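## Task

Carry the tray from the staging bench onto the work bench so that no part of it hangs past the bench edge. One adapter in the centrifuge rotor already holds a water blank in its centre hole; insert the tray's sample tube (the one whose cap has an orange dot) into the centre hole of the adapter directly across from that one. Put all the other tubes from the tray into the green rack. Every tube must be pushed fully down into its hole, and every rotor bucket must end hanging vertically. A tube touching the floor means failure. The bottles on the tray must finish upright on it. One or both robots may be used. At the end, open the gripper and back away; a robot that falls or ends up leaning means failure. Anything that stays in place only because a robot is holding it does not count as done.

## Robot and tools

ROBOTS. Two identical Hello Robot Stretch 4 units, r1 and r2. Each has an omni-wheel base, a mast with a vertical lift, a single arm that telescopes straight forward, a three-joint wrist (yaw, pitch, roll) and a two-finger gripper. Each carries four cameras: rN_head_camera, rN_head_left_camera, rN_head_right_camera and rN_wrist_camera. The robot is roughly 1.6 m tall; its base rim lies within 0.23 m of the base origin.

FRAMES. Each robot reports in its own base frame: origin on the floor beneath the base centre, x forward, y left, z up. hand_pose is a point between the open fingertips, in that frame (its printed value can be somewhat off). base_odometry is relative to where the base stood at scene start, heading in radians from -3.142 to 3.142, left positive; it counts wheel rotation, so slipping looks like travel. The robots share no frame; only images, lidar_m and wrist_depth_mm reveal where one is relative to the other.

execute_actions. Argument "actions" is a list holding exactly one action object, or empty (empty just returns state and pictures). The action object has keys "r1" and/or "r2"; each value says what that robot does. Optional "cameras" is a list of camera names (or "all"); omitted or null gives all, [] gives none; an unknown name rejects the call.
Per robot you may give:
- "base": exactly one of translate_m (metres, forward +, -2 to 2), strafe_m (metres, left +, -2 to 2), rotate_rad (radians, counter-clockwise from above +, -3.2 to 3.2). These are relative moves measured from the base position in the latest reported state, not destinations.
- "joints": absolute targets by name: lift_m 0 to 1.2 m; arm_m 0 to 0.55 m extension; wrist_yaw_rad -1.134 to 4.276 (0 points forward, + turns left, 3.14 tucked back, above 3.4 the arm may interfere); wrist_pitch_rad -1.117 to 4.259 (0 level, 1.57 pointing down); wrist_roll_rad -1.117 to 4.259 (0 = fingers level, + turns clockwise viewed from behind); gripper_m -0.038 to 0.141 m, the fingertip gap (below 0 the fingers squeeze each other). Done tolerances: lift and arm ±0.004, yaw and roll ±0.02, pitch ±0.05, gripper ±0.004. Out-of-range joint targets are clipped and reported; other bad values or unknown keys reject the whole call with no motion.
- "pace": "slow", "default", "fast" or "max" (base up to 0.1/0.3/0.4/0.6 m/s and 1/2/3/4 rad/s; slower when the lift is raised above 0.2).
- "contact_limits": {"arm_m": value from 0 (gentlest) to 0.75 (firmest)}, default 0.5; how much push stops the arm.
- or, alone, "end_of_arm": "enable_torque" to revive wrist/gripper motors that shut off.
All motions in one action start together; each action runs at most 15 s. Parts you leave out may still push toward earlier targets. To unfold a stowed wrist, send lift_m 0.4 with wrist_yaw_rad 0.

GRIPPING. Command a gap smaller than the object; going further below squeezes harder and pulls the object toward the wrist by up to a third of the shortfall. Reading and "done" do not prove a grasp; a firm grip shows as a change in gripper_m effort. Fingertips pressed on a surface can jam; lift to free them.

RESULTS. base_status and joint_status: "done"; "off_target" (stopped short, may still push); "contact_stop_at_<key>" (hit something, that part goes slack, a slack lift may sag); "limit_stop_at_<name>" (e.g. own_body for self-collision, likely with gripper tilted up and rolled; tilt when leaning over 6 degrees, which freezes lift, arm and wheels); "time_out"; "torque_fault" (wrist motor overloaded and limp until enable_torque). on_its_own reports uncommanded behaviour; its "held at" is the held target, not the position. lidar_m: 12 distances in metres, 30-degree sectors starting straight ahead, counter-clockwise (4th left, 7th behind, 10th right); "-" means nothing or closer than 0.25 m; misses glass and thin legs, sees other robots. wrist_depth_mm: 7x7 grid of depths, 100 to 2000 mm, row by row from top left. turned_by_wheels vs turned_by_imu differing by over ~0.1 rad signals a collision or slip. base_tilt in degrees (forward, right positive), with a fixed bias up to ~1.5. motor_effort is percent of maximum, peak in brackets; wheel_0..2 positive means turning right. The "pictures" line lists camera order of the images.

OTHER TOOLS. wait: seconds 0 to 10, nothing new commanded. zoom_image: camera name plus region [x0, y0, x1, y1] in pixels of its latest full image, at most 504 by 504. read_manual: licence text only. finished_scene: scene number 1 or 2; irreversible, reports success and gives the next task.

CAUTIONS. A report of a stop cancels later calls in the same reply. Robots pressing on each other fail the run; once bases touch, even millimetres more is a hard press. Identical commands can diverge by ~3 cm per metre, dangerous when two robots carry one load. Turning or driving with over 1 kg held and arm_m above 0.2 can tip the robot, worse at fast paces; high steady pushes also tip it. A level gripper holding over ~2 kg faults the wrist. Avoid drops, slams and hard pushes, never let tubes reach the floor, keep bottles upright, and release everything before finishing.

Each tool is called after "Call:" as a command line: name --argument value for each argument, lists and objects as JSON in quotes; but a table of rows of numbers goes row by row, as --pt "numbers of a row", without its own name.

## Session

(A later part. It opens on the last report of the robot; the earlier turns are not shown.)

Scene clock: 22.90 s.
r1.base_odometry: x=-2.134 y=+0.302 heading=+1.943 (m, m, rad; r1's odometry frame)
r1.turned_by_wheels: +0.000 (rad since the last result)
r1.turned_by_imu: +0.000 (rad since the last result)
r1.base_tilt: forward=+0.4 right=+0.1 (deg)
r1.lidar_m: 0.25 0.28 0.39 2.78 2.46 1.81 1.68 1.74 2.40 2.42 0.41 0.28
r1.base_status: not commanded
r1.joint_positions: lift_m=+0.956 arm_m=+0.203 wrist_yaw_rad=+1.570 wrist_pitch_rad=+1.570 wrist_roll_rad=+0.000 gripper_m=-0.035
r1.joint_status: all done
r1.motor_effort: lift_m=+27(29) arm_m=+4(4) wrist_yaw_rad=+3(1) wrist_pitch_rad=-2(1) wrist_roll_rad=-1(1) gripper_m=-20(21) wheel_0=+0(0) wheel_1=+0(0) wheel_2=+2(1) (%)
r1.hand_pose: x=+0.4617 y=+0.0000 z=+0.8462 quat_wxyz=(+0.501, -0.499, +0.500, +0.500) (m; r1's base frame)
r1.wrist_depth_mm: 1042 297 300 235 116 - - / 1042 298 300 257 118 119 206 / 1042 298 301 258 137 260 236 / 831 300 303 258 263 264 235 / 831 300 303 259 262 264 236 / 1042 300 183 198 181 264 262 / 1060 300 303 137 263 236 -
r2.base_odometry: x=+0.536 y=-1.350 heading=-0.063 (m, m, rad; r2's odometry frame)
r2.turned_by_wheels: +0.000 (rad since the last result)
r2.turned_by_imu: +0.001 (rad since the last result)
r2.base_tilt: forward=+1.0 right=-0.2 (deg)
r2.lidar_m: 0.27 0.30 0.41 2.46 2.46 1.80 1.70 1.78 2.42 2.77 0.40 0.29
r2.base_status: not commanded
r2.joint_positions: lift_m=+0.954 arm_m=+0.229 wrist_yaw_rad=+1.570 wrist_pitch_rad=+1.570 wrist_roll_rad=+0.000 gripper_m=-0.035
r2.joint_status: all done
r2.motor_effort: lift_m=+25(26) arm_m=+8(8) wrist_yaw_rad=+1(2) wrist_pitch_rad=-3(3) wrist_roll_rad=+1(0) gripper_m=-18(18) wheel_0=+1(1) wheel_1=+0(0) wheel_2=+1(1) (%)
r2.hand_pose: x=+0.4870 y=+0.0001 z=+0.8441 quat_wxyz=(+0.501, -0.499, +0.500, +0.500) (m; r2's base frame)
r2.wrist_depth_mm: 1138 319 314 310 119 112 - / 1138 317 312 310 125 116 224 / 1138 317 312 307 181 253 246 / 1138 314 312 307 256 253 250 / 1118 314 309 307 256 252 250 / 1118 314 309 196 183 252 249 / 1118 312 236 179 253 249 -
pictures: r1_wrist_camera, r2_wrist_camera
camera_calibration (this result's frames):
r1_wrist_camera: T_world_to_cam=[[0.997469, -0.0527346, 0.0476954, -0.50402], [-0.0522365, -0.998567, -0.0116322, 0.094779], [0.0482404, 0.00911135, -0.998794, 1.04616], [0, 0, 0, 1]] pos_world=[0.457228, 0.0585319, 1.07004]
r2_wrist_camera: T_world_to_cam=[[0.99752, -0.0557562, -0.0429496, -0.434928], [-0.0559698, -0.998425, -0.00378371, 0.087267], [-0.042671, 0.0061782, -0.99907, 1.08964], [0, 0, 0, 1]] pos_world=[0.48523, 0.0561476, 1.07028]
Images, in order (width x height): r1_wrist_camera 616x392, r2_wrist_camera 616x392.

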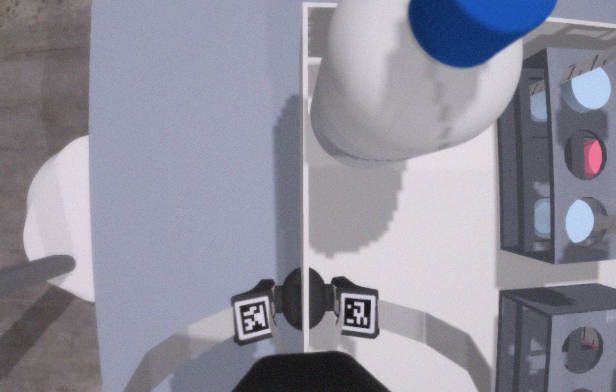

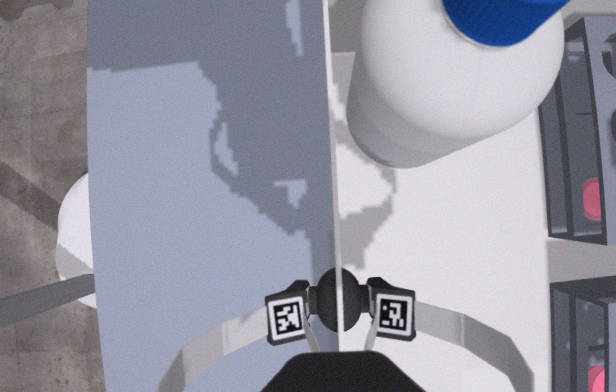

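Call:
execute_actions --actions '[{"r1": {"base": {"strafe_m": -0.45}, "joints": {"lift_m": 1.042}}, "r2": {"base": {"strafe_m": 0.45}, "joints": {"lift_m": 1.04}}}]' --cameras '["r1_wrist_camera", "r2_wrist_camera", "r1_head_camera", "r2_head_camera"]'

Scene clock: 25.87 s.
r1.base_odometry: x=-1.715 y=+0.466 heading=+1.943 (m, m, rad; r1's odometry frame)
r1.turned_by_wheels: +0.000 (rad since the last result)
r1.turned_by_imu: +0.000 (rad since the last result)
r1.base_tilt: forward=+0.4 right=+0.1 (deg)
r1.lidar_m: 0.26 0.28 0.41 1.12 2.46 1.76 1.67 1.76 2.39 2.00 0.42 0.30
r1.base_status: done
r1.joint_positions: lift_m=+1.042 arm_m=+0.203 wrist_yaw_rad=+1.569 wrist_pitch_rad=+1.571 wrist_roll_rad=+0.000 gripper_m=-0.035
r1.joint_status: all done
r1.motor_effort: lift_m=+26(31) arm_m=+4(4) wrist_yaw_rad=+1(1) wrist_pitch_rad=-4(2) wrist_roll_rad=-1(1) gripper_m=-23(21) wheel_0=-3(6) wheel_1=+0(8) wheel_2=+2(2) (%)
r1.hand_pose: x=+0.4617 y=-0.0001 z=+0.9313 quat_wxyz=(+0.501, -0.499, +0.500, +0.500) (m; r1's base frame)
r1.wrist_depth_mm: 1138 1118 384 234 116 - - / 1118 1118 387 257 118 119 206 / 1118 917 387 259 137 259 235 / 917 917 387 260 260 263 235 / 917 917 389 259 262 265 235 / 1118 931 183 198 180 265 263 / 1138 1118 382 137 263 236 -
r2.base_odometry: x=+0.564 y=-0.901 heading=-0.063 (m, m, rad; r2's odometry frame)
r2.turned_by_wheels: +0.000 (rad since the last result)
r2.turned_by_imu: +0.000 (rad since the last result)
r2.base_tilt: forward=+1.0 right=-0.2 (deg)
r2.lidar_m: 0.27 0.27 0.40 2.02 2.49 1.78 1.70 1.77 2.43 1.13 0.40 0.29
r2.base_status: done
r2.joint_positions: lift_m=+1.039 arm_m=+0.229 wrist_yaw_rad=+1.570 wrist_pitch_rad=+1.571 wrist_roll_rad=+0.000 gripper_m=-0.035
r2.joint_status: all done
r2.motor_effort: lift_m=+25(27) arm_m=+8(8) wrist_yaw_rad=+2(1) wrist_pitch_rad=-4(8) wrist_roll_rad=+0(0) gripper_m=-15(17) wheel_0=+0(9) wheel_1=-4(7) wheel_2=+2(2) (%)
r2.hand_pose: x=+0.4870 y=+0.0000 z=+0.9291 quat_wxyz=(+0.500, -0.500, +0.500, +0.500) (m; r2's base frame)
r2.wrist_depth_mm: 1205 407 402 399 119 112 - / 1205 404 399 394 125 116 223 / 1229 402 399 394 180 252 247 / 1229 976 399 389 257 253 249 / 1205 946 397 392 255 252 250 / 1205 960 392 197 183 251 249 / 1205 1205 279 179 253 248 -
pictures: r1_head_camera, r1_wrist_camera, r2_head_camera, r2_wrist_camera
camera_calibration (this result's frames):
r1_wrist_camera: T_world_to_cam=[[0.99745, -0.0530719, 0.0477112, -0.508095], [-0.0525888, -0.998552, -0.0113258, 0.0955284], [0.0482432, 0.00878785, -0.998797, 1.13113], [0, 0, 0, 1]] pos_world=[0.457254, 0.0584843, 1.15509]
r2_wrist_camera: T_world_to_cam=[[0.997523, -0.055725, -0.042932, -0.431306], [-0.0559247, -0.998429, -0.00346352, 0.0871813], [-0.0426716, 0.0058559, -0.999072, 1.17459], [0, 0, 0, 1]] pos_world=[0.485235, 0.0561315, 1.15529]
Images, in order (width x height): r1_head_camera 420x560, r1_wrist_camera 616x392, r2_head_camera 420x560, r2_wrist_camera 616x392.

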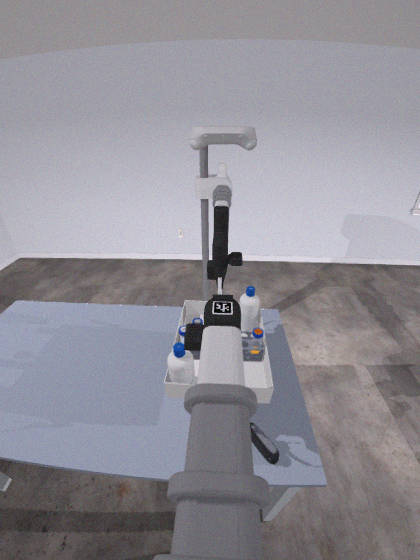

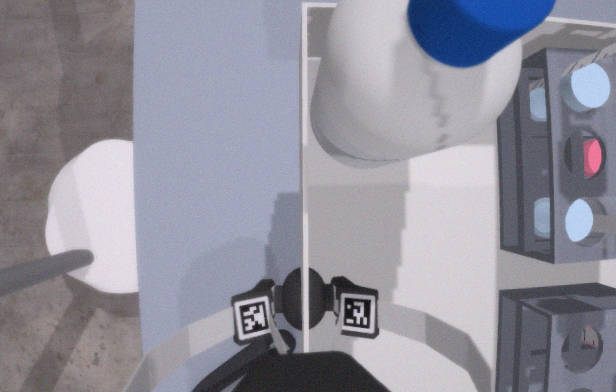

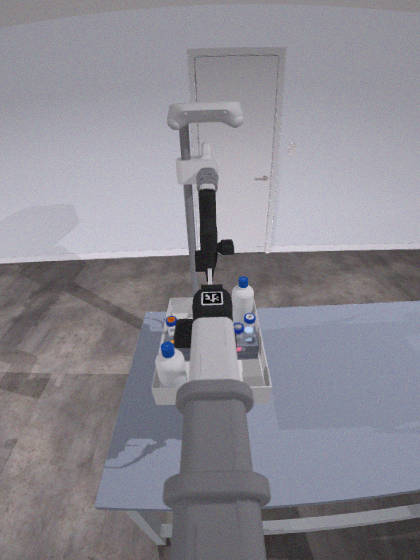

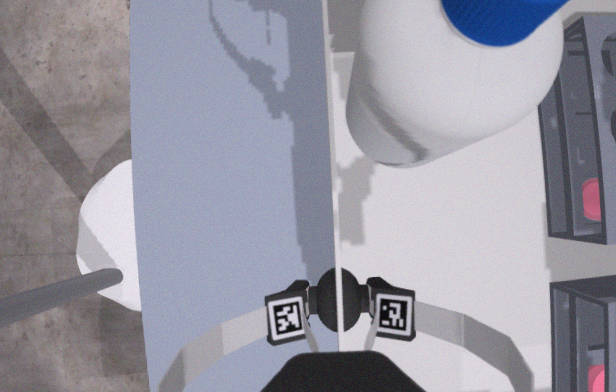

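Call:
execute_actions --actions '[{"r1": {"base": {"strafe_m": -1.0}}, "r2": {"base": {"strafe_m": 1.0}}}]' --cameras '["r1_wrist_camera", "r2_wrist_camera", "r1_head_camera", "r2_head_left_camera"]'

Scene clock: 30.77 s.
r1.base_odometry: x=-0.783 y=+0.830 heading=+1.943 (m, m, rad; r1's odometry frame)
r1.turned_by_wheels: +0.000 (rad since the last result)
r1.turned_by_imu: +0.000 (rad since the last result)
r1.base_tilt: forward=+0.4 right=+0.1 (deg)
r1.lidar_m: 0.43 0.48 0.75 1.12 2.41 1.77 1.65 1.74 2.39 1.19 1.02 0.45
r1.base_status: done
r1.joint_positions: lift_m=+1.042 arm_m=+0.203 wrist_yaw_rad=+1.569 wrist_pitch_rad=+1.571 wrist_roll_rad=+0.000 gripper_m=-0.035
r1.joint_status: not commanded
r1.motor_effort: lift_m=+26(26) arm_m=+4(4) wrist_yaw_rad=+3(4) wrist_pitch_rad=-2(3) wrist_roll_rad=-1(1) gripper_m=-23(22) wheel_0=-1(7) wheel_1=-1(10) wheel_2=+2(2) (%)
r1.hand_pose: x=+0.4617 y=-0.0001 z=+0.9313 quat_wxyz=(+0.501, -0.499, +0.500, +0.500) (m; r1's base frame)
r1.wrist_depth_mm: 1138 1098 1138 234 116 - - / 1118 1118 1138 257 118 118 206 / 1118 1118 1138 257 136 260 234 / 904 917 1138 259 262 264 235 / 931 946 1138 260 262 264 236 / 1118 1118 183 198 180 265 242 / 1138 1138 1138 136 262 236 -
r2.base_odometry: x=+0.627 y=+0.097 heading=-0.063 (m, m, rad; r2's odometry frame)
r2.turned_by_wheels: +0.000 (rad since the last result)
r2.turned_by_imu: +0.000 (rad since the last result)
r2.base_tilt: forward=+0.9 right=-0.2 (deg)
r2.lidar_m: 0.48 0.51 1.03 1.02 2.47 1.81 1.71 1.79 2.43 1.12 0.75 0.51
r2.base_status: done
r2.joint_positions: lift_m=+1.039 arm_m=+0.229 wrist_yaw_rad=+1.570 wrist_pitch_rad=+1.571 wrist_roll_rad=+0.000 gripper_m=-0.035
r2.joint_status: not commanded
r2.motor_effort: lift_m=+25(25) arm_m=+8(8) wrist_yaw_rad=+1(2) wrist_pitch_rad=-3(6) wrist_roll_rad=+0(0) gripper_m=-18(17) wheel_0=-2(9) wheel_1=-1(7) wheel_2=+2(1) (%)
r2.hand_pose: x=+0.4870 y=+0.0000 z=+0.9291 quat_wxyz=(+0.500, -0.500, +0.500, +0.500) (m; r2's base frame)
r2.wrist_depth_mm: 1255 1205 1182 1160 119 112 - / 1229 1205 1205 1160 124 116 223 / 1255 1205 1182 1160 180 253 246 / 1229 976 1138 1182 256 254 249 / 1229 976 1025 1160 256 252 250 / 1205 1182 1160 197 183 250 249 / 1229 1182 668 179 253 201 -
pictures: r1_head_camera, r1_wrist_camera, r2_head_left_camera, r2_wrist_camera
camera_calibration (this result's frames):
r1_wrist_camera: T_world_to_cam=[[0.997448, -0.0531138, 0.0477079, -0.508098], [-0.0526276, -0.998549, -0.0113894, 0.0956212], [0.0482436, 0.00884956, -0.998796, 1.13116], [0, 0, 0, 1]] pos_world=[0.457263, 0.0584852, 1.15513]
r2_wrist_camera: T_world_to_cam=[[0.997528, -0.0556361, -0.0429337, -0.431315], [-0.055837, -0.998434, -0.00349471, 0.0871845], [-0.042672, 0.00588336, -0.999072, 1.17461], [0, 0, 0, 1]] pos_world=[0.48524, 0.0561406, 1.15531]
Images, in order (width x height): r1_head_camera 420x560, r1_wrist_camera 616x392, r2_head_left_camera 420x672, r2_wrist_camera 616x392.

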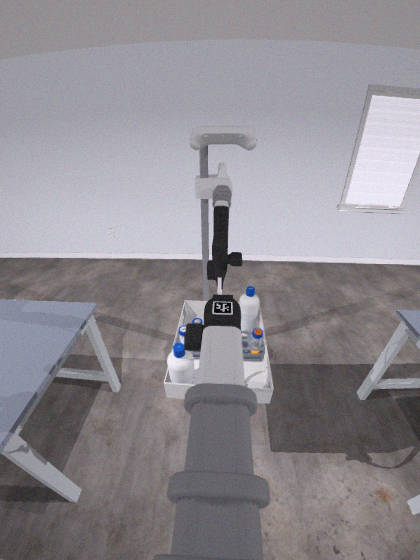

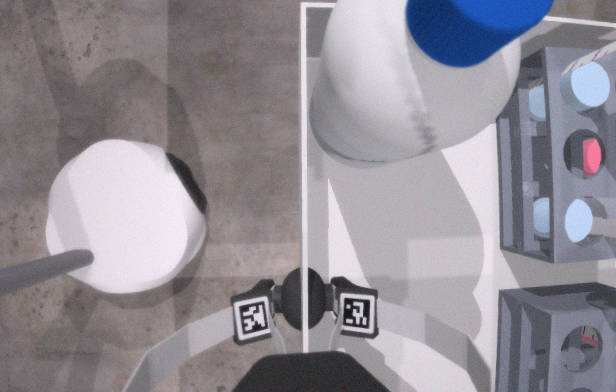

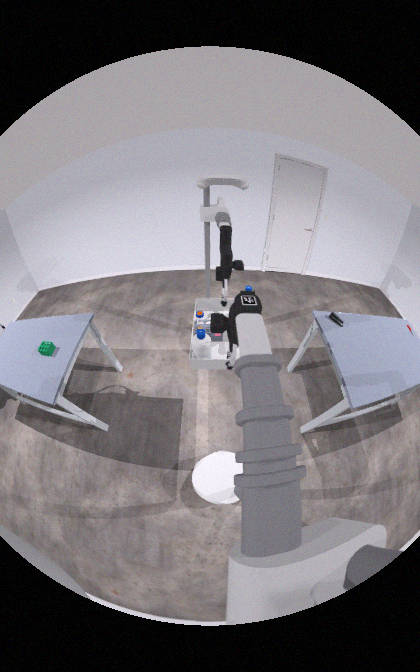

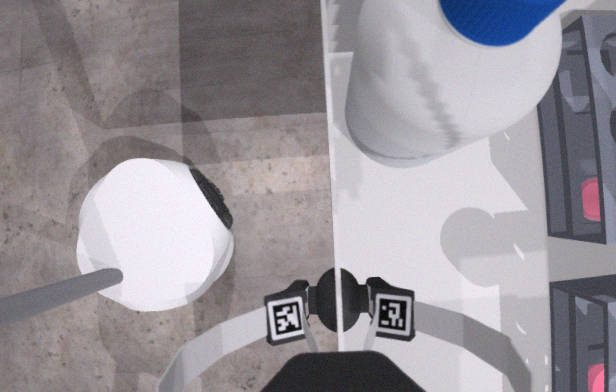

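Call:
zoom_image --camera "r2_head_left_camera" --region '[0, 300, 140, 440]'

Region (0, 300, 140, 440) of r2_head_left_camera's 420x672 image, scaled by 3.600, with more detail than that image has.

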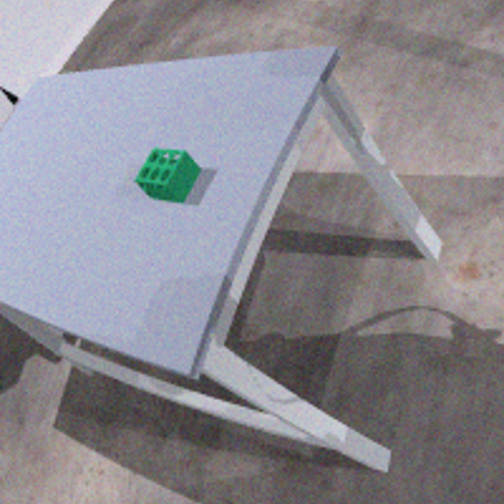

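Call:
execute_actions --actions '[{"r1": {"base": {"strafe_m": -1.57}}, "r2": {"base": {"strafe_m": 1.575}}}]' --cameras '["r1_wrist_camera", "r2_wrist_camera", "r1_head_left_camera", "r2_head_right_camera", "r1_head_right_camera"]'

Scene clock: 37.83 s.
r1.base_odometry: x=+0.679 y=+1.401 heading=+1.943 (m, m, rad; r1's odometry frame)
r1.turned_by_wheels: +0.000 (rad since the last result)
r1.turned_by_imu: +0.000 (rad since the last result)
r1.base_tilt: forward=+0.5 right=+0.2 (deg)
r1.lidar_m: 0.28 0.32 0.47 2.27 2.44 1.78 1.66 1.72 2.35 1.23 0.45 0.32
r1.base_status: done
r1.joint_positions: lift_m=+1.042 arm_m=+0.203 wrist_yaw_rad=+1.569 wrist_pitch_rad=+1.571 wrist_roll_rad=+0.001 gripper_m=-0.035
r1.joint_status: not commanded
r1.motor_effort: lift_m=+26(26) arm_m=+4(4) wrist_yaw_rad=+3(2) wrist_pitch_rad=-2(4) wrist_roll_rad=-2(2) gripper_m=-22(20) wheel_0=-3(7) wheel_1=+1(8) wheel_2=+1(2) (%)
r1.hand_pose: x=+0.4617 y=-0.0002 z=+0.9313 quat_wxyz=(+0.501, -0.499, +0.501, +0.499) (m; r1's base frame)
r1.wrist_depth_mm: 1098 1118 387 233 116 - - / 1118 1138 387 257 118 118 206 / 1118 917 387 258 135 259 234 / 904 917 387 259 260 263 235 / 931 917 389 259 263 264 236 / 1138 1138 183 200 180 265 246 / 1118 1118 389 132 263 236 -
r2.base_odometry: x=+0.726 y=+1.669 heading=-0.063 (m, m, rad; r2's odometry frame)
r2.turned_by_wheels: +0.000 (rad since the last result)
r2.turned_by_imu: +0.000 (rad since the last result)
r2.base_tilt: forward=+1.0 right=-0.2 (deg)
r2.lidar_m: 0.25 0.26 0.36 0.97 2.54 1.77 1.73 1.80 2.45 2.27 0.35 0.25
r2.base_status: done
r2.joint_positions: lift_m=+1.039 arm_m=+0.229 wrist_yaw_rad=+1.570 wrist_pitch_rad=+1.571 wrist_roll_rad=+0.000 gripper_m=-0.035
r2.joint_status: not commanded
r2.motor_effort: lift_m=+25(25) arm_m=+8(8) wrist_yaw_rad=+0(1) wrist_pitch_rad=-5(6) wrist_roll_rad=+0(0) gripper_m=-19(20) wheel_0=+1(10) wheel_1=-2(6) wheel_2=+1(2) (%)
r2.hand_pose: x=+0.4870 y=-0.0002 z=+0.9291 quat_wxyz=(+0.500, -0.500, +0.500, +0.500) (m; r2's base frame)
r2.wrist_depth_mm: 1229 410 402 394 119 112 - / 1229 404 399 392 124 116 223 / 1205 402 399 394 178 253 246 / 1205 404 397 394 256 253 248 / 1229 399 394 392 256 252 249 / 1205 402 397 197 183 251 249 / 1229 399 279 178 253 155 -
pictures: r1_head_left_camera, r1_head_right_camera, r1_wrist_camera, r2_head_right_camera, r2_wrist_camera
camera_calibration (this result's frames):
r1_wrist_camera: T_world_to_cam=[[0.997424, -0.0535506, 0.0477264, -0.508116], [-0.0530821, -0.998529, -0.0110318, 0.095376], [0.0482469, 0.00846993, -0.9988, 1.13117], [0, 0, 0, 1]] pos_world=[0.457295, 0.0584448, 1.15512]
r2_wrist_camera: T_world_to_cam=[[0.997522, -0.0557513, -0.0429044, -0.431355], [-0.0559293, -0.99843, -0.00295967, 0.0865682], [-0.042672, 0.00535196, -0.999075, 1.17462], [0, 0, 0, 1]] pos_world=[0.485251, 0.0560972, 1.15529]
Images, in order (width x height): r1_head_left_camera 420x672, r1_head_right_camera 420x672, r1_wrist_camera 616x392, r2_head_right_camera 420x672, r2_wrist_camera 616x392.

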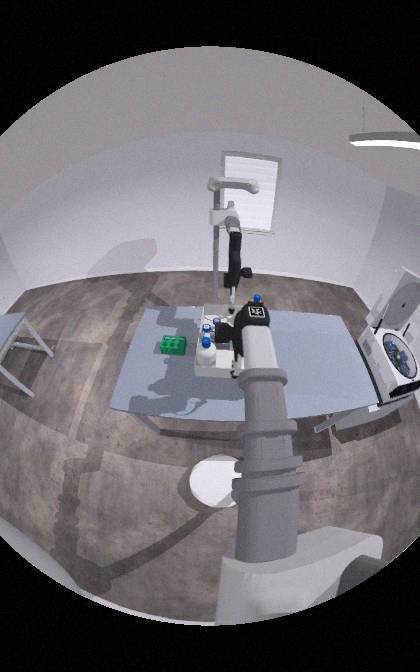

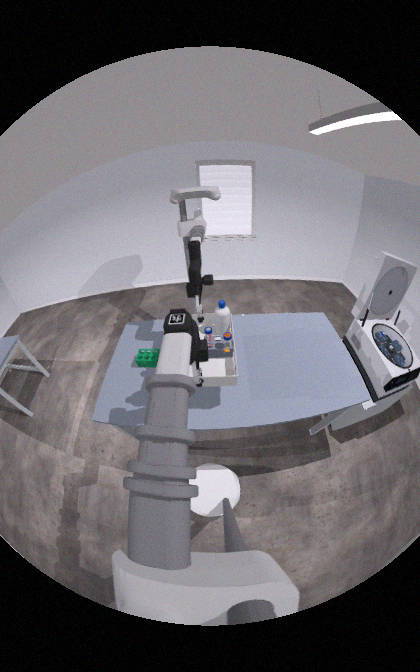

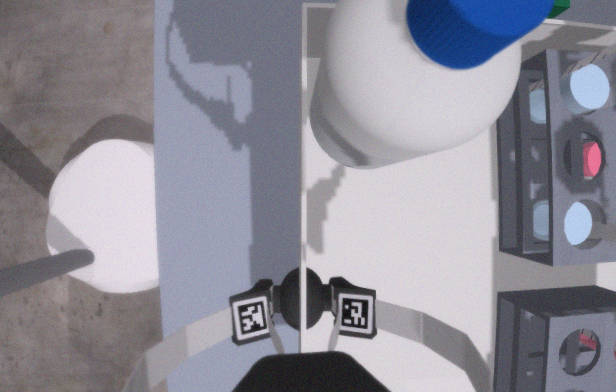

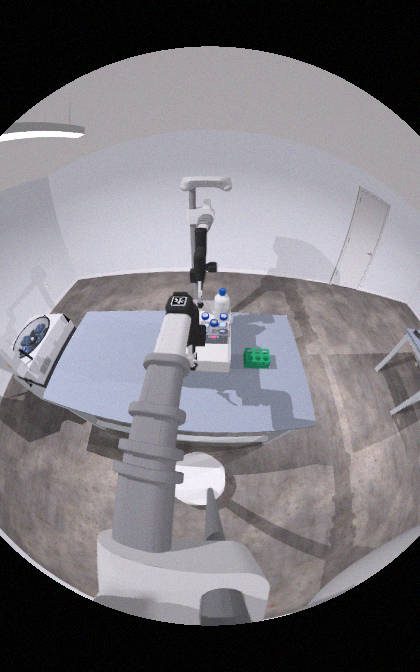

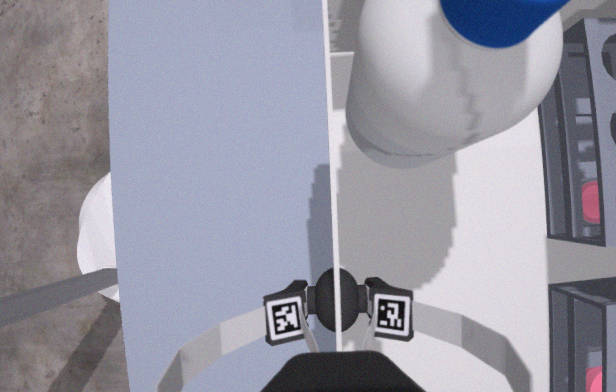

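Call:
execute_actions --actions '[{"r1": {"joints": {"lift_m": 0.915}}, "r2": {"joints": {"lift_m": 0.913}}}]' --cameras '[]'

Call:
execute_actions --actions '[{"r1": {"joints": {"gripper_m": 0.03}}, "r2": {"joints": {"gripper_m": 0.03}}}]' --cameras '["r1_wrist_camera", "r2_wrist_camera"]'

Scene clock: 39.57 s.
r1.base_odometry: x=+0.679 y=+1.401 heading=+1.943 (m, m, rad; r1's odometry frame)
r1.turned_by_wheels: +0.000 (rad since the last result)
r1.turned_by_imu: +0.001 (rad since the last result)
r1.base_tilt: forward=+0.5 right=+0.1 (deg)
r1.lidar_m: 0.30 0.33 0.47 2.29 2.46 1.78 1.67 1.72 2.34 1.27 0.43 0.30
r1.base_status: not commanded
r1.joint_positions: lift_m=+0.915 arm_m=+0.203 wrist_yaw_rad=+1.569 wrist_pitch_rad=+1.571 wrist_roll_rad=+0.001 gripper_m=-0.035
r1.joint_status: all done
r1.motor_effort: lift_m=+22(24) arm_m=+4(4) wrist_yaw_rad=+3(4) wrist_pitch_rad=-4(3) wrist_roll_rad=-2(2) gripper_m=-22(22) wheel_0=-3(3) wheel_1=+1(1) wheel_2=+1(1) (%)
r1.hand_pose: x=+0.4617 y=-0.0002 z=+0.8047 quat_wxyz=(+0.501, -0.499, +0.501, +0.499) (m; r1's base frame)
r1.wrist_depth_mm: 1008 256 260 234 116 - - / 991 256 259 258 118 118 206 / 1008 259 260 257 135 259 235 / 798 257 262 258 260 263 235 / 788 258 263 259 263 264 236 / 1025 259 183 198 180 266 247 / 991 258 263 133 263 236 -
r2.base_odometry: x=+0.726 y=+1.669 heading=-0.063 (m, m, rad; r2's odometry frame)
r2.turned_by_wheels: +0.000 (rad since the last result)
r2.turned_by_imu: +0.001 (rad since the last result)
r2.base_tilt: forward=+1.0 right=-0.1 (deg)
r2.lidar_m: 0.25 0.27 0.37 0.97 2.53 1.80 1.74 1.81 2.45 2.25 0.36 0.25
r2.base_status: not commanded
r2.joint_positions: lift_m=+0.913 arm_m=+0.229 wrist_yaw_rad=+1.570 wrist_pitch_rad=+1.571 wrist_roll_rad=+0.000 gripper_m=-0.035
r2.joint_status: all done
r2.motor_effort: lift_m=+16(23) arm_m=+8(8) wrist_yaw_rad=+0(1) wrist_pitch_rad=-4(6) wrist_roll_rad=-1(0) gripper_m=-18(22) wheel_0=+1(0) wheel_1=-2(2) wheel_2=+2(2) (%)
r2.hand_pose: x=+0.4870 y=-0.0002 z=+0.8029 quat_wxyz=(+0.500, -0.500, +0.500, +0.500) (m; r2's base frame)
r2.wrist_depth_mm: 278 274 271 267 119 112 - / 278 273 268 266 124 116 224 / 277 273 268 265 178 165 246 / 276 271 267 265 256 253 248 / 274 271 267 264 256 252 250 / 274 271 267 197 183 251 249 / 274 270 216 179 253 155 -
pictures: none
No camera images: the call's "cameras" was empty. Leave "cameras" out to get every camera's image.

Scene clock: 40.93 s.
r1.base_odometry: x=+0.679 y=+1.401 heading=+1.943 (m, m, rad; r1's odometry frame)
r1.turned_by_wheels: +0.000 (rad since the last result)
r1.turned_by_imu: +0.001 (rad since the last result)
r1.base_tilt: forward=+0.4 right=+0.1 (deg)
r1.lidar_m: 0.29 0.32 0.43 2.29 2.44 1.77 1.68 1.73 2.33 1.24 0.44 0.32
r1.base_status: not commanded
r1.joint_positions: lift_m=+0.915 arm_m=+0.203 wrist_yaw_rad=+1.570 wrist_pitch_rad=+1.571 wrist_roll_rad=+0.000 gripper_m=+0.030
r1.joint_status: all done
r1.motor_effort: lift_m=+22(22) arm_m=+4(4) wrist_yaw_rad=+2(3) wrist_pitch_rad=-3(3) wrist_roll_rad=-1(2) gripper_m=-6(23) wheel_0=-3(3) wheel_1=+1(1) wheel_2=+1(1) (%)
r1.hand_pose: x=+0.4617 y=+0.0000 z=+0.8047 quat_wxyz=(+0.500, -0.500, +0.500, +0.500) (m; r1's base frame)
r1.wrist_depth_mm: 991 257 262 232 120 - - / 991 259 262 263 122 123 208 / 991 258 262 263 136 264 209 / 788 259 262 264 265 267 208 / 788 260 263 264 266 267 220 / 1008 262 200 264 194 268 249 / 1008 259 263 126 266 246 243
r2.base_odometry: x=+0.726 y=+1.669 heading=-0.063 (m, m, rad; r2's odometry frame)
r2.turned_by_wheels: +0.000 (rad since the last result)
r2.turned_by_imu: +0.001 (rad since the last result)
r2.base_tilt: forward=+0.9 right=-0.2 (deg)
r2.lidar_m: 0.25 0.26 0.35 0.96 2.54 1.79 1.73 1.81 2.45 2.26 0.37 0.25
r2.base_status: not commanded
r2.joint_positions: lift_m=+0.913 arm_m=+0.229 wrist_yaw_rad=+1.570 wrist_pitch_rad=+1.571 wrist_roll_rad=+0.000 gripper_m=+0.030
r2.joint_status: all done
r2.motor_effort: lift_m=+16(16) arm_m=+8(8) wrist_yaw_rad=+1(1) wrist_pitch_rad=-6(5) wrist_roll_rad=+0(0) gripper_m=-1(17) wheel_0=+1(1) wheel_1=-2(2) wheel_2=+1(1) (%)
r2.hand_pose: x=+0.4870 y=+0.0000 z=+0.8029 quat_wxyz=(+0.500, -0.500, +0.500, +0.500) (m; r2's base frame)
r2.wrist_depth_mm: 279 276 273 270 123 107 - / 279 276 272 268 127 119 227 / 277 274 271 267 175 160 251 / 277 272 270 265 260 258 250 / 276 272 268 265 260 257 254 / 276 272 267 260 191 256 250 / 274 271 266 262 257 253 -
pictures: r1_wrist_camera, r2_wrist_camera
camera_calibration (this result's frames):
r1_wrist_camera: T_world_to_cam=[[0.997474, -0.0526382, 0.0477054, -0.502069], [-0.0521493, -0.998574, -0.0114377, 0.09404], [0.0482395, 0.00892101, -0.998796, 1.00467], [0, 0, 0, 1]] pos_world=[0.45724, 0.0585152, 1.02849]
r2_wrist_camera: T_world_to_cam=[[0.997523, -0.0557279, -0.0429331, -0.436741], [-0.0559285, -0.998429, -0.00348435, 0.0867667], [-0.0426715, 0.00587691, -0.999072, 1.04847], [0, 0, 0, 1]] pos_world=[0.485251, 0.05613, 1.02905]
Images, in order (width x height): r1_wrist_camera 616x392, r2_wrist_camera 616x392.

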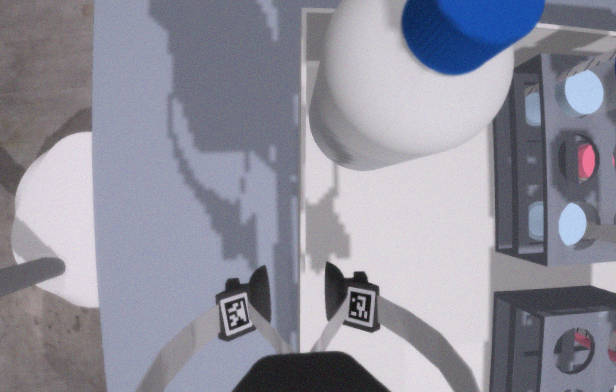

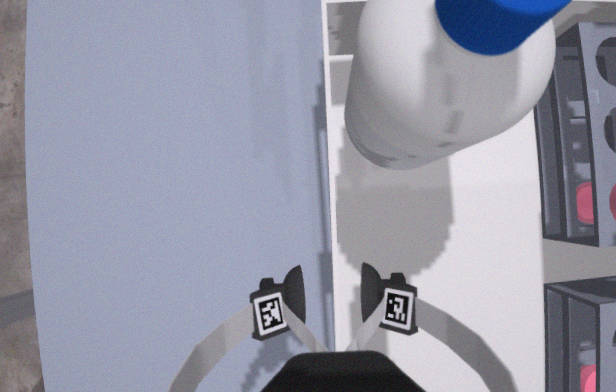

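Call:
execute_actions --actions '[{"r1": {"base": {"strafe_m": -0.123}, "joints": {"lift_m": 1.06, "gripper_m": 0.06}, "pace": "fast"}, "r2": {"base": {"strafe_m": -0.114}, "joints": {"lift_m": 1.06, "gripper_m": 0.06}, "pace": "fast"}}]' --cameras '[]'

Call:
execute_actions --actions '[{"r1": {"joints": {"arm_m": 0.369}, "pace": "fast"}, "r2": {"joints": {"arm_m": 0.438, "wrist_roll_rad": 1.57}, "pace": "fast"}}]' --cameras '["r1_wrist_camera", "r2_wrist_camera", "r2_head_camera", "r1_head_camera"]'

Scene clock: 43.90 s.
r1.base_odometry: x=+0.794 y=+1.446 heading=+1.943 (m, m, rad; r1's odometry frame)
r1.turned_by_wheels: +0.000 (rad since the last result)
r1.turned_by_imu: +0.001 (rad since the last result)
r1.base_tilt: forward=+0.4 right=+0.2 (deg)
r1.lidar_m: 0.30 0.31 0.45 2.43 2.44 1.75 1.67 1.71 2.35 1.28 0.44 0.33
r1.base_status: done
r1.joint_positions: lift_m=+1.060 arm_m=+0.203 wrist_yaw_rad=+1.570 wrist_pitch_rad=+1.570 wrist_roll_rad=+0.000 gripper_m=+0.060
r1.joint_status: all done
r1.motor_effort: lift_m=+24(28) arm_m=+4(4) wrist_yaw_rad=+2(5) wrist_pitch_rad=-2(3) wrist_roll_rad=-1(1) gripper_m=-4(5) wheel_0=-1(9) wheel_1=+1(5) wheel_2=+1(1) (%)
r1.hand_pose: x=+0.4617 y=+0.0000 z=+0.9495 quat_wxyz=(+0.500, -0.500, +0.500, +0.500) (m; r1's base frame)
r1.wrist_depth_mm: 1118 1118 404 343 410 355 421 / 1138 1138 404 407 413 355 421 / 1160 1138 404 410 415 387 418 / 946 931 407 407 410 357 421 / 931 931 407 407 413 357 410 / 1138 1160 193 413 199 421 427 / 1160 1160 407 136 418 421 427
r2.base_odometry: x=+0.719 y=+1.555 heading=-0.063 (m, m, rad; r2's odometry frame)
r2.turned_by_wheels: +0.000 (rad since the last result)
r2.turned_by_imu: +0.002 (rad since the last result)
r2.base_tilt: forward=+0.9 right=-0.2 (deg)
r2.lidar_m: 0.25 0.27 0.37 0.96 2.50 1.80 1.73 1.80 2.45 2.16 0.37 0.27
r2.base_status: done
r2.joint_positions: lift_m=+1.060 arm_m=+0.229 wrist_yaw_rad=+1.570 wrist_pitch_rad=+1.570 wrist_roll_rad=+0.000 gripper_m=+0.060
r2.joint_status: all done
r2.motor_effort: lift_m=+22(25) arm_m=+8(8) wrist_yaw_rad=+0(2) wrist_pitch_rad=-3(4) wrist_roll_rad=+0(0) gripper_m=+0(2) wheel_0=-1(9) wheel_1=+2(8) wheel_2=+2(1) (%)
r2.hand_pose: x=+0.4870 y=+0.0000 z=+0.9493 quat_wxyz=(+0.500, -0.500, +0.500, +0.500) (m; r2's base frame)
r2.wrist_depth_mm: 1255 433 424 418 327 375 343 / 1255 427 421 418 407 345 343 / 1255 427 424 415 410 402 397 / 1255 424 421 415 407 375 338 / 1255 424 418 415 407 370 338 / 1229 424 219 410 198 404 397 / 1229 1205 413 283 404 364 394
pictures: none
No camera images: the call's "cameras" was empty. Leave "cameras" out to get every camera's image.

Scene clock: 45.37 s.
r1.base_odometry: x=+0.794 y=+1.446 heading=+1.943 (m, m, rad; r1's odometry frame)
r1.turned_by_wheels: +0.000 (rad since the last result)
r1.turned_by_imu: +0.001 (rad since the last result)
r1.base_tilt: forward=+0.4 right=+0.1 (deg)
r1.lidar_m: 0.30 0.32 0.45 2.39 2.45 1.78 1.67 1.75 2.32 1.27 0.43 0.30
r1.base_status: not commanded
r1.joint_positions: lift_m=+1.060 arm_m=+0.368 wrist_yaw_rad=+1.570 wrist_pitch_rad=+1.570 wrist_roll_rad=+0.000 gripper_m=+0.060
r1.joint_status: all done
r1.motor_effort: lift_m=+24(23) arm_m=+5(6) wrist_yaw_rad=+4(1) wrist_pitch_rad=-1(1) wrist_roll_rad=-1(1) gripper_m=-4(3) wheel_0=-1(2) wheel_1=+1(1) wheel_2=+1(1) (%)
r1.hand_pose: x=+0.6264 y=+0.0000 z=+0.9495 quat_wxyz=(+0.500, -0.500, +0.500, +0.500) (m; r1's base frame)
r1.wrist_depth_mm: 394 327 402 345 410 413 418 / 394 397 402 347 410 413 424 / 397 399 402 402 413 415 424 / 397 399 404 347 410 382 421 / 399 399 404 349 397 273 255 / 399 404 193 413 199 421 424 / 399 399 407 136 418 421 424
r2.base_odometry: x=+0.719 y=+1.555 heading=-0.063 (m, m, rad; r2's odometry frame)
r2.turned_by_wheels: +0.000 (rad since the last result)
r2.turned_by_imu: +0.001 (rad since the last result)
r2.base_tilt: forward=+1.0 right=-0.2 (deg)
r2.lidar_m: 0.25 0.26 0.36 0.96 2.52 1.80 1.73 1.79 2.44 2.18 0.37 0.25
r2.base_status: not commanded
r2.joint_positions: lift_m=+1.060 arm_m=+0.436 wrist_yaw_rad=+1.570 wrist_pitch_rad=+1.570 wrist_roll_rad=+1.569 gripper_m=+0.060
r2.joint_status: all done
r2.motor_effort: lift_m=+22(22) arm_m=+9(10) wrist_yaw_rad=+1(0) wrist_pitch_rad=-2(5) wrist_roll_rad=+3(10) gripper_m=-3(0) wheel_0=-1(1) wheel_1=+2(3) wheel_2=+2(2) (%)
r2.hand_pose: x=+0.6947 y=+0.0001 z=+0.9493 quat_wxyz=(+0.707, +0.000, +0.707, +0.000) (m; r2's base frame)
r2.wrist_depth_mm: 433 427 415 413 407 399 394 / 430 424 415 265 407 399 397 / 397 424 415 281 404 402 397 / 397 421 415 413 407 402 394 / 370 392 364 351 404 397 394 / 433 362 219 349 197 342 355 / 433 421 418 224 404 342 340
pictures: r1_head_camera, r1_wrist_camera, r2_head_camera, r2_wrist_camera
camera_calibration (this result's frames):
r1_wrist_camera: T_world_to_cam=[[0.997488, -0.0523664, 0.0476965, -0.673279], [-0.0518689, -0.998586, -0.0116112, 0.104344], [0.0482372, 0.00910803, -0.998794, 1.1414], [0, 0, 0, 1]] pos_world=[0.621943, 0.0585429, 1.17335]
r2_wrist_camera: T_world_to_cam=[[-0.0536632, -0.997618, -0.0433483, 0.0930727], [-0.998543, 0.0538545, -0.00325605, 0.753506], [0.0055828, 0.0431104, -0.999055, 1.17013], [0, 0, 0, 1]] pos_world=[0.750871, 0.00182634, 1.17551]
Images, in order (width x height): r1_head_camera 420x560, r1_wrist_camera 616x392, r2_head_camera 420x560, r2_wrist_camera 616x392.

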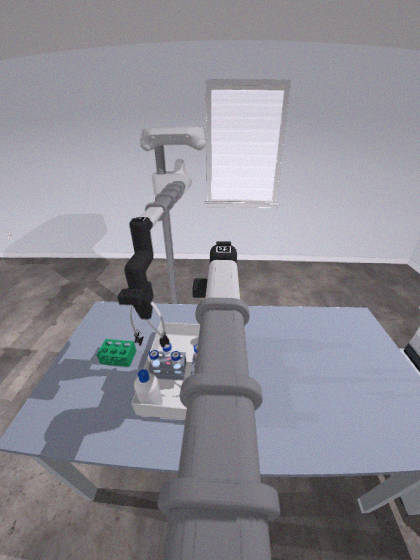

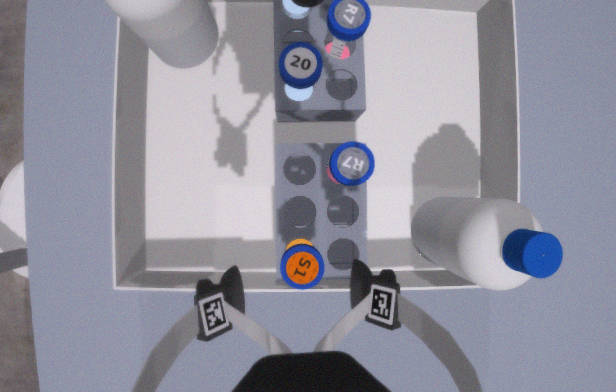

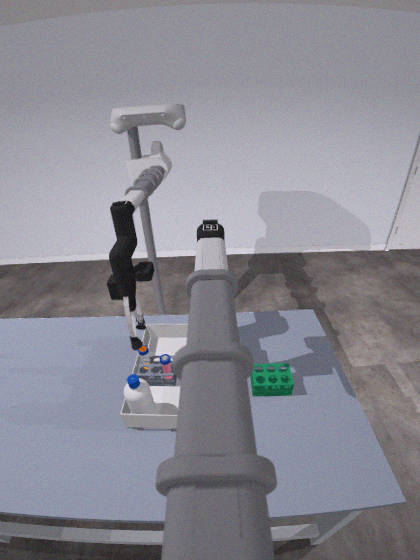

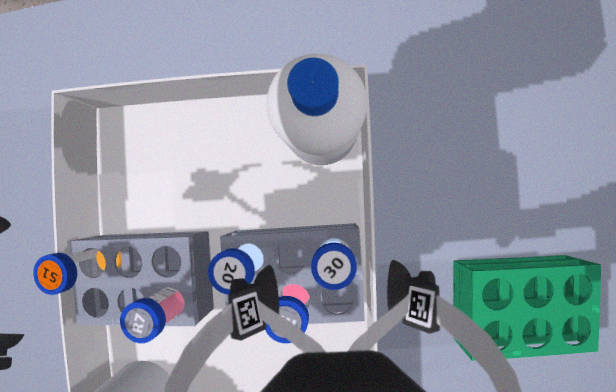

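Call:
execute_actions --actions '[{"r1": {"base": {"strafe_m": 0.004}, "joints": {"arm_m": 0.373, "lift_m": 0.992, "gripper_m": 0.055}}, "r2": {"joints": {"lift_m": 0.99, "wrist_roll_rad": 2.07, "gripper_m": 0.055}}}]' --cameras '["r1_wrist_camera", "r2_wrist_camera"]'

Scene clock: 47.43 s.
r1.base_odometry: x=+0.790 y=+1.444 heading=+1.943 (m, m, rad; r1's odometry frame)
r1.turned_by_wheels: +0.000 (rad since the last result)
r1.turned_by_imu: +0.001 (rad since the last result)
r1.base_tilt: forward=+0.4 right=+0.0 (deg)
r1.lidar_m: 0.28 0.32 0.46 2.43 2.44 1.76 1.67 1.73 2.32 1.28 0.46 0.30
r1.base_status: done
r1.joint_positions: lift_m=+0.992 arm_m=+0.372 wrist_yaw_rad=+1.570 wrist_pitch_rad=+1.570 wrist_roll_rad=+0.000 gripper_m=+0.055
r1.joint_status: all done
r1.motor_effort: lift_m=+18(20) arm_m=+5(5) wrist_yaw_rad=+2(0) wrist_pitch_rad=-2(1) wrist_roll_rad=-1(1) gripper_m=-3(5) wheel_0=-1(6) wheel_1=+1(6) wheel_2=+1(1) (%)
r1.hand_pose: x=+0.6304 y=+0.0001 z=+0.8820 quat_wxyz=(+0.500, -0.500, +0.500, +0.500) (m; r1's base frame)
r1.wrist_depth_mm: 329 303 336 217 343 343 289 / 327 330 336 279 340 343 291 / 330 332 336 309 342 347 300 / 329 330 338 281 343 345 294 / 329 334 336 281 343 240 204 / 332 314 195 220 197 317 209 / 334 336 338 136 347 351 355
r2.base_odometry: x=+0.719 y=+1.555 heading=-0.063 (m, m, rad; r2's odometry frame)
r2.turned_by_wheels: +0.000 (rad since the last result)
r2.turned_by_imu: +0.001 (rad since the last result)
r2.base_tilt: forward=+1.0 right=-0.1 (deg)
r2.lidar_m: 0.25 0.26 0.37 0.96 2.51 1.77 1.73 1.78 2.43 2.17 0.35 0.25
r2.base_status: not commanded
r2.joint_positions: lift_m=+0.990 arm_m=+0.436 wrist_yaw_rad=+1.570 wrist_pitch_rad=+1.570 wrist_roll_rad=+2.069 gripper_m=+0.055
r2.joint_status: all done
r2.motor_effort: lift_m=+13(21) arm_m=+9(9) wrist_yaw_rad=+0(0) wrist_pitch_rad=-1(4) wrist_roll_rad=+3(2) gripper_m=-3(6) wheel_0=-1(1) wheel_1=+2(2) wheel_2=+1(1) (%)
r2.hand_pose: x=+0.6947 y=+0.0001 z=+0.8801 quat_wxyz=(+0.685, +0.175, +0.685, -0.175) (m; r2's base frame)
r2.wrist_depth_mm: 798 351 345 342 336 330 329 / 357 351 198 342 336 330 327 / 355 298 200 340 336 330 329 / 320 349 343 338 340 330 272 / 355 351 343 279 336 332 300 / 355 351 285 217 196 334 330 / 338 320 222 193 336 332 330
pictures: r1_wrist_camera, r2_wrist_camera
camera_calibration (this result's frames):
r1_wrist_camera: T_world_to_cam=[[0.997491, -0.0523246, 0.0476947, -0.67405], [-0.0518253, -0.998588, -0.0116468, 0.103785], [0.0482368, 0.00914574, -0.998794, 1.07376], [0, 0, 0, 1]] pos_world=[0.625942, 0.0585488, 1.10582]
r2_wrist_camera: T_world_to_cam=[[-0.52537, -0.849772, -0.0432855, 0.417691], [-0.850496, 0.525973, -0.00305408, 0.650234], [0.0253623, 0.0352096, -0.999058, 1.08724], [0, 0, 0, 1]] pos_world=[0.744889, -0.0253443, 1.10628]
Images, in order (width x height): r1_wrist_camera 616x392, r2_wrist_camera 616x392.

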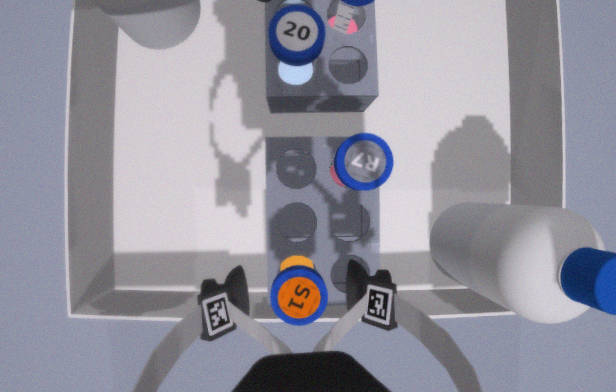

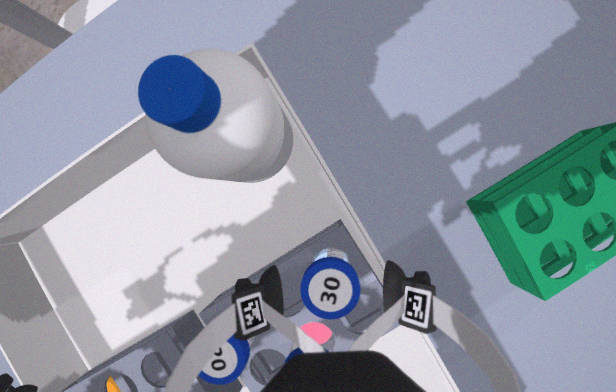

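Call:
execute_actions --actions '[{"r1": {"joints": {"gripper_m": 0.012}}, "r2": {"joints": {"gripper_m": 0.012}}}]' --cameras '["r1_wrist_camera", "r2_wrist_camera"]'

Scene clock: 48.80 s.
r1.base_odometry: x=+0.790 y=+1.444 heading=+1.943 (m, m, rad; r1's odometry frame)
r1.turned_by_wheels: +0.000 (rad since the last result)
r1.turned_by_imu: +0.000 (rad since the last result)
r1.base_tilt: forward=+0.3 right=+0.1 (deg)
r1.lidar_m: 0.28 0.32 0.44 2.40 2.44 1.77 1.65 1.75 2.33 1.24 0.44 0.31
r1.base_status: not commanded
r1.joint_positions: lift_m=+0.992 arm_m=+0.372 wrist_yaw_rad=+1.570 wrist_pitch_rad=+1.570 wrist_roll_rad=+0.000 gripper_m=+0.012
r1.joint_status: all done
r1.motor_effort: lift_m=+18(18) arm_m=+5(5) wrist_yaw_rad=+2(1) wrist_pitch_rad=-1(2) wrist_roll_rad=+0(1) gripper_m=-12(18) wheel_0=-1(1) wheel_1=+1(1) wheel_2=+1(1) (%)
r1.hand_pose: x=+0.6304 y=+0.0001 z=+0.8820 quat_wxyz=(+0.500, -0.500, +0.500, +0.500) (m; r1's base frame)
r1.wrist_depth_mm: 330 304 336 217 342 345 287 / 329 332 334 279 343 345 291 / 329 334 336 310 343 345 301 / 330 332 336 282 343 345 294 / 332 330 336 279 343 240 204 / 332 310 188 213 188 317 208 / 332 334 340 134 347 351 353
r2.base_odometry: x=+0.719 y=+1.555 heading=-0.063 (m, m, rad; r2's odometry frame)
r2.turned_by_wheels: +0.000 (rad since the last result)
r2.turned_by_imu: +0.001 (rad since the last result)
r2.base_tilt: forward=+0.9 right=-0.1 (deg)
r2.lidar_m: 0.25 0.26 0.36 0.95 2.52 1.80 1.74 1.80 2.43 2.17 0.37 0.26
r2.base_status: not commanded
r2.joint_positions: lift_m=+0.990 arm_m=+0.436 wrist_yaw_rad=+1.570 wrist_pitch_rad=+1.570 wrist_roll_rad=+2.069 gripper_m=+0.012
r2.joint_status: all done
r2.motor_effort: lift_m=+13(12) arm_m=+9(9) wrist_yaw_rad=-1(0) wrist_pitch_rad=-2(3) wrist_roll_rad=+3(2) gripper_m=-11(9) wheel_0=-1(1) wheel_1=+2(2) wheel_2=+2(2) (%)
r2.hand_pose: x=+0.6947 y=+0.0001 z=+0.8801 quat_wxyz=(+0.685, +0.175, +0.685, -0.175) (m; r2's base frame)
r2.wrist_depth_mm: 788 351 343 342 336 330 327 / 357 351 197 340 334 330 327 / 357 300 200 340 338 332 329 / 322 347 345 338 338 330 271 / 355 351 345 282 338 332 300 / 355 351 285 211 190 330 330 / 338 319 221 252 334 265 329
pictures: r1_wrist_camera, r2_wrist_camera
camera_calibration (this result's frames):
r1_wrist_camera: T_world_to_cam=[[0.99749, -0.0523252, 0.0476947, -0.67405], [-0.0518259, -0.998588, -0.0116466, 0.103785], [0.0482368, 0.00914559, -0.998794, 1.07376], [0, 0, 0, 1]] pos_world=[0.625943, 0.0585488, 1.10582]
r2_wrist_camera: T_world_to_cam=[[-0.525372, -0.849771, -0.0432854, 0.417693], [-0.850495, 0.525975, -0.00305414, 0.650233], [0.0253623, 0.0352094, -0.999058, 1.08724], [0, 0, 0, 1]] pos_world=[0.744889, -0.0253444, 1.10628]
Images, in order (width x height): r1_wrist_camera 616x392, r2_wrist_camera 616x392.

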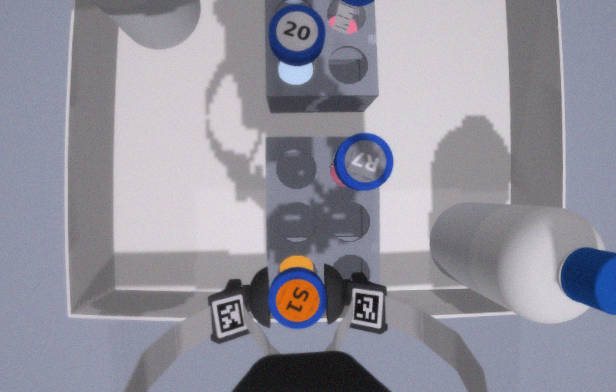

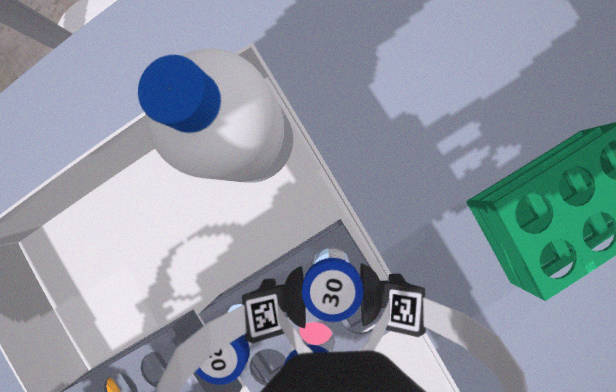

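Call:
execute_actions --actions '[{"r1": {"joints": {"lift_m": 1.085}, "pace": "fast"}, "r2": {"joints": {"lift_m": 1.075}, "pace": "fast"}}]' --cameras '[]'

Call:
execute_actions --actions '[{"r1": {"base": {"strafe_m": -0.55}, "joints": {"lift_m": 1.2, "arm_m": 0.2}, "pace": "fast"}, "r2": {"base": {"strafe_m": -0.235}, "joints": {"arm_m": 0.39, "wrist_roll_rad": 1.57}}}]' --cameras '["r1_wrist_camera", "r2_wrist_camera", "r1_head_right_camera", "r1_head_camera"]'

Scene clock: 50.83 s.
r1.base_odometry: x=+0.790 y=+1.444 heading=+1.943 (m, m, rad; r1's odometry frame)
r1.turned_by_wheels: +0.000 (rad since the last result)
r1.turned_by_imu: +0.001 (rad since the last result)
r1.base_tilt: forward=+0.4 right=+0.1 (deg)
r1.lidar_m: 0.30 0.31 0.45 2.42 2.45 1.78 1.66 1.73 2.34 1.28 0.43 0.32
r1.base_status: not commanded
r1.joint_positions: lift_m=+1.085 arm_m=+0.372 wrist_yaw_rad=+1.570 wrist_pitch_rad=+1.570 wrist_roll_rad=+0.000 gripper_m=+0.012
r1.joint_status: all done
r1.motor_effort: lift_m=+23(28) arm_m=+5(5) wrist_yaw_rad=+1(2) wrist_pitch_rad=-1(2) wrist_roll_rad=+0(1) gripper_m=-15(15) wheel_0=-1(1) wheel_1=+1(1) wheel_2=+0(1) (%)
r1.hand_pose: x=+0.6304 y=+0.0001 z=+0.9745 quat_wxyz=(+0.500, -0.500, +0.500, +0.500) (m; r1's base frame)
r1.wrist_depth_mm: 421 340 424 370 436 430 445 / 421 421 427 373 433 439 445 / 421 424 427 407 439 439 449 / 421 424 427 407 439 430 449 / 424 424 430 375 413 296 449 / 424 427 189 213 188 445 449 / 424 424 436 134 439 445 452
r2.base_odometry: x=+0.719 y=+1.555 heading=-0.063 (m, m, rad; r2's odometry frame)
r2.turned_by_wheels: +0.000 (rad since the last result)
r2.turned_by_imu: +0.001 (rad since the last result)
r2.base_tilt: forward=+1.0 right=-0.2 (deg)
r2.lidar_m: 0.25 0.26 0.35 0.95 2.52 1.79 1.74 1.79 2.44 2.18 0.34 0.25
r2.base_status: not commanded
r2.joint_positions: lift_m=+1.075 arm_m=+0.436 wrist_yaw_rad=+1.570 wrist_pitch_rad=+1.570 wrist_roll_rad=+2.069 gripper_m=+0.012
r2.joint_status: all done
r2.motor_effort: lift_m=+22(24) arm_m=+9(9) wrist_yaw_rad=+1(0) wrist_pitch_rad=-4(3) wrist_roll_rad=+3(3) gripper_m=-12(12) wheel_0=-1(1) wheel_1=+2(2) wheel_2=+1(2) (%)
r2.hand_pose: x=+0.6947 y=+0.0001 z=+0.9643 quat_wxyz=(+0.685, +0.175, +0.685, -0.175) (m; r2's base frame)
r2.wrist_depth_mm: 891 1008 430 430 418 413 407 / 1255 439 430 427 418 415 407 / 445 439 283 427 421 415 407 / 445 433 430 424 424 384 353 / 413 436 430 366 421 410 407 / 449 439 370 211 191 415 413 / 445 382 347 303 418 343 413
pictures: none
No camera images: the call's "cameras" was empty. Leave "cameras" out to get every camera's image.

Scene clock: 53.80 s.
r1.base_odometry: x=+1.302 y=+1.645 heading=+1.943 (m, m, rad; r1's odometry frame)
r1.turned_by_wheels: +0.000 (rad since the last result)
r1.turned_by_imu: +0.000 (rad since the last result)
r1.base_tilt: forward=+0.4 right=+0.1 (deg)
r1.lidar_m: 0.30 0.33 0.43 1.26 2.42 1.74 1.66 1.74 2.34 2.28 0.49 0.32
r1.base_status: done
r1.joint_positions: lift_m=+1.199 arm_m=+0.201 wrist_yaw_rad=+1.570 wrist_pitch_rad=+1.570 wrist_roll_rad=+0.000 gripper_m=+0.012
r1.joint_status: all done
r1.motor_effort: lift_m=+23(24) arm_m=-5(6) wrist_yaw_rad=+2(2) wrist_pitch_rad=-1(0) wrist_roll_rad=+0(1) gripper_m=-14(14) wheel_0=+0(8) wheel_1=+0(9) wheel_2=+1(1) (%)
r1.hand_pose: x=+0.4593 y=+0.0001 z=+1.0889 quat_wxyz=(+0.500, -0.500, +0.500, +0.500) (m; r1's base frame)
r1.wrist_depth_mm: 1255 1308 544 549 554 564 564 / 1255 1281 544 554 559 564 564 / 1255 1281 544 544 559 559 564 / 1281 1060 549 544 559 564 569 / 1281 1078 544 549 554 564 564 / 1281 1336 188 213 187 564 569 / 1281 1281 549 134 559 564 574
r2.base_odometry: x=+0.705 y=+1.321 heading=-0.062 (m, m, rad; r2's odometry frame)
r2.turned_by_wheels: +0.000 (rad since the last result)
r2.turned_by_imu: +0.002 (rad since the last result)
r2.base_tilt: forward=+0.9 right=-0.2 (deg)
r2.lidar_m: 0.25 0.26 0.36 0.96 2.52 1.78 1.73 1.80 2.45 1.91 1.99 0.26
r2.base_status: done
r2.joint_positions: lift_m=+1.075 arm_m=+0.392 wrist_yaw_rad=+1.570 wrist_pitch_rad=+1.570 wrist_roll_rad=+1.571 gripper_m=+0.012
r2.joint_status: all done
r2.motor_effort: lift_m=+22(22) arm_m=-9(10) wrist_yaw_rad=+1(0) wrist_pitch_rad=-4(2) wrist_roll_rad=+0(4) gripper_m=-12(12) wheel_0=+0(9) wheel_1=+0(8) wheel_2=+1(2) (%)
r2.hand_pose: x=+0.6500 y=+0.0001 z=+0.9644 quat_wxyz=(+0.707, +0.000, +0.707, +0.000) (m; r2's base frame)
r2.wrist_depth_mm: 445 442 436 430 421 415 1138 / 298 387 436 427 421 415 1160 / 442 421 433 427 421 415 1160 / 442 433 433 427 421 413 1160 / 379 397 433 370 421 413 1160 / 449 436 427 211 190 413 1138 / 445 439 433 424 418 413 1160
pictures: r1_head_camera, r1_head_right_camera, r1_wrist_camera, r2_wrist_camera
camera_calibration (this result's frames):
r1_wrist_camera: T_world_to_cam=[[0.997491, -0.0523223, 0.0476938, -0.513212], [-0.0518221, -0.998588, -0.0116651, 0.0973498], [0.0482368, 0.00916423, -0.998794, 1.28867], [0, 0, 0, 1]] pos_world=[0.454808, 0.0585503, 1.31272]
r2_wrist_camera: T_world_to_cam=[[-0.0548967, -0.997543, -0.0435138, 0.0923302], [-0.998476, 0.0550897, -0.00324654, 0.708865], [0.00563572, 0.0432693, -0.999048, 1.18534], [0, 0, 0, 1]] pos_world=[0.706173, 0.00176326, 1.19053]
Images, in order (width x height): r1_head_camera 420x560, r1_head_right_camera 420x672, r1_wrist_camera 616x392, r2_wrist_camera 616x392.

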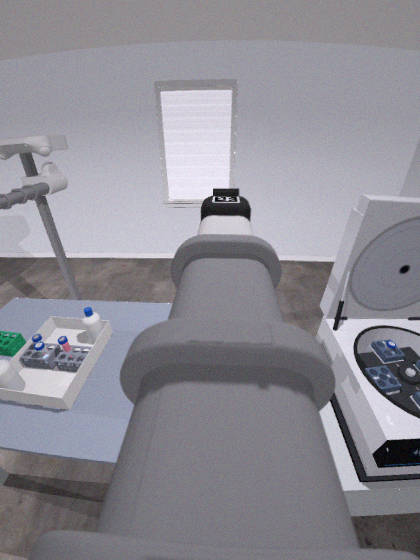

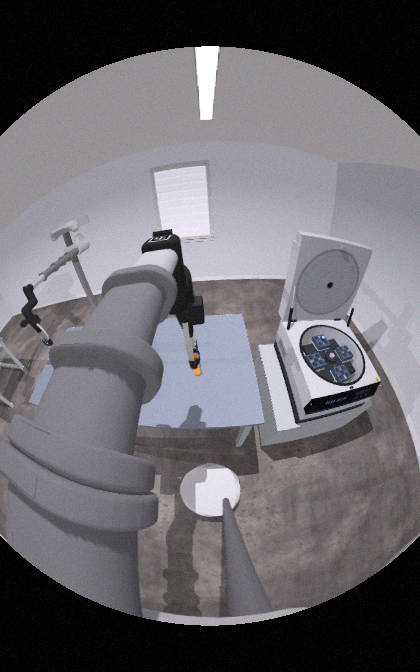

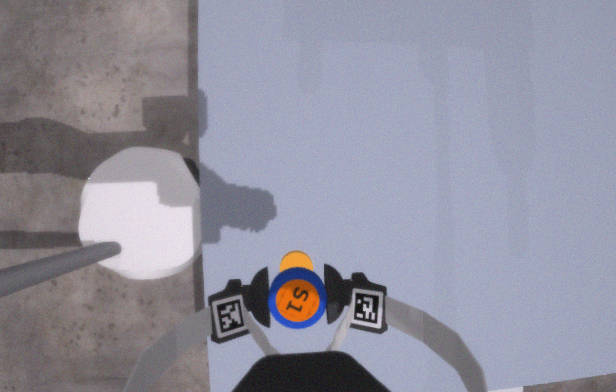

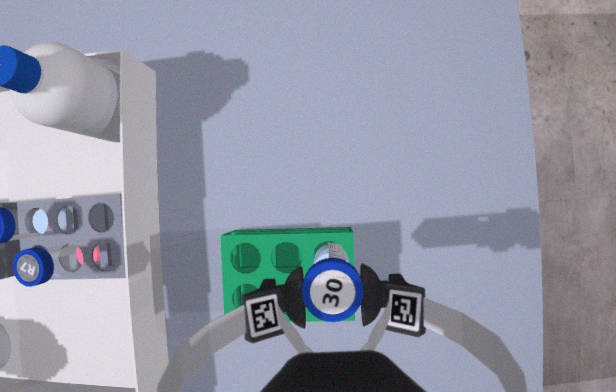

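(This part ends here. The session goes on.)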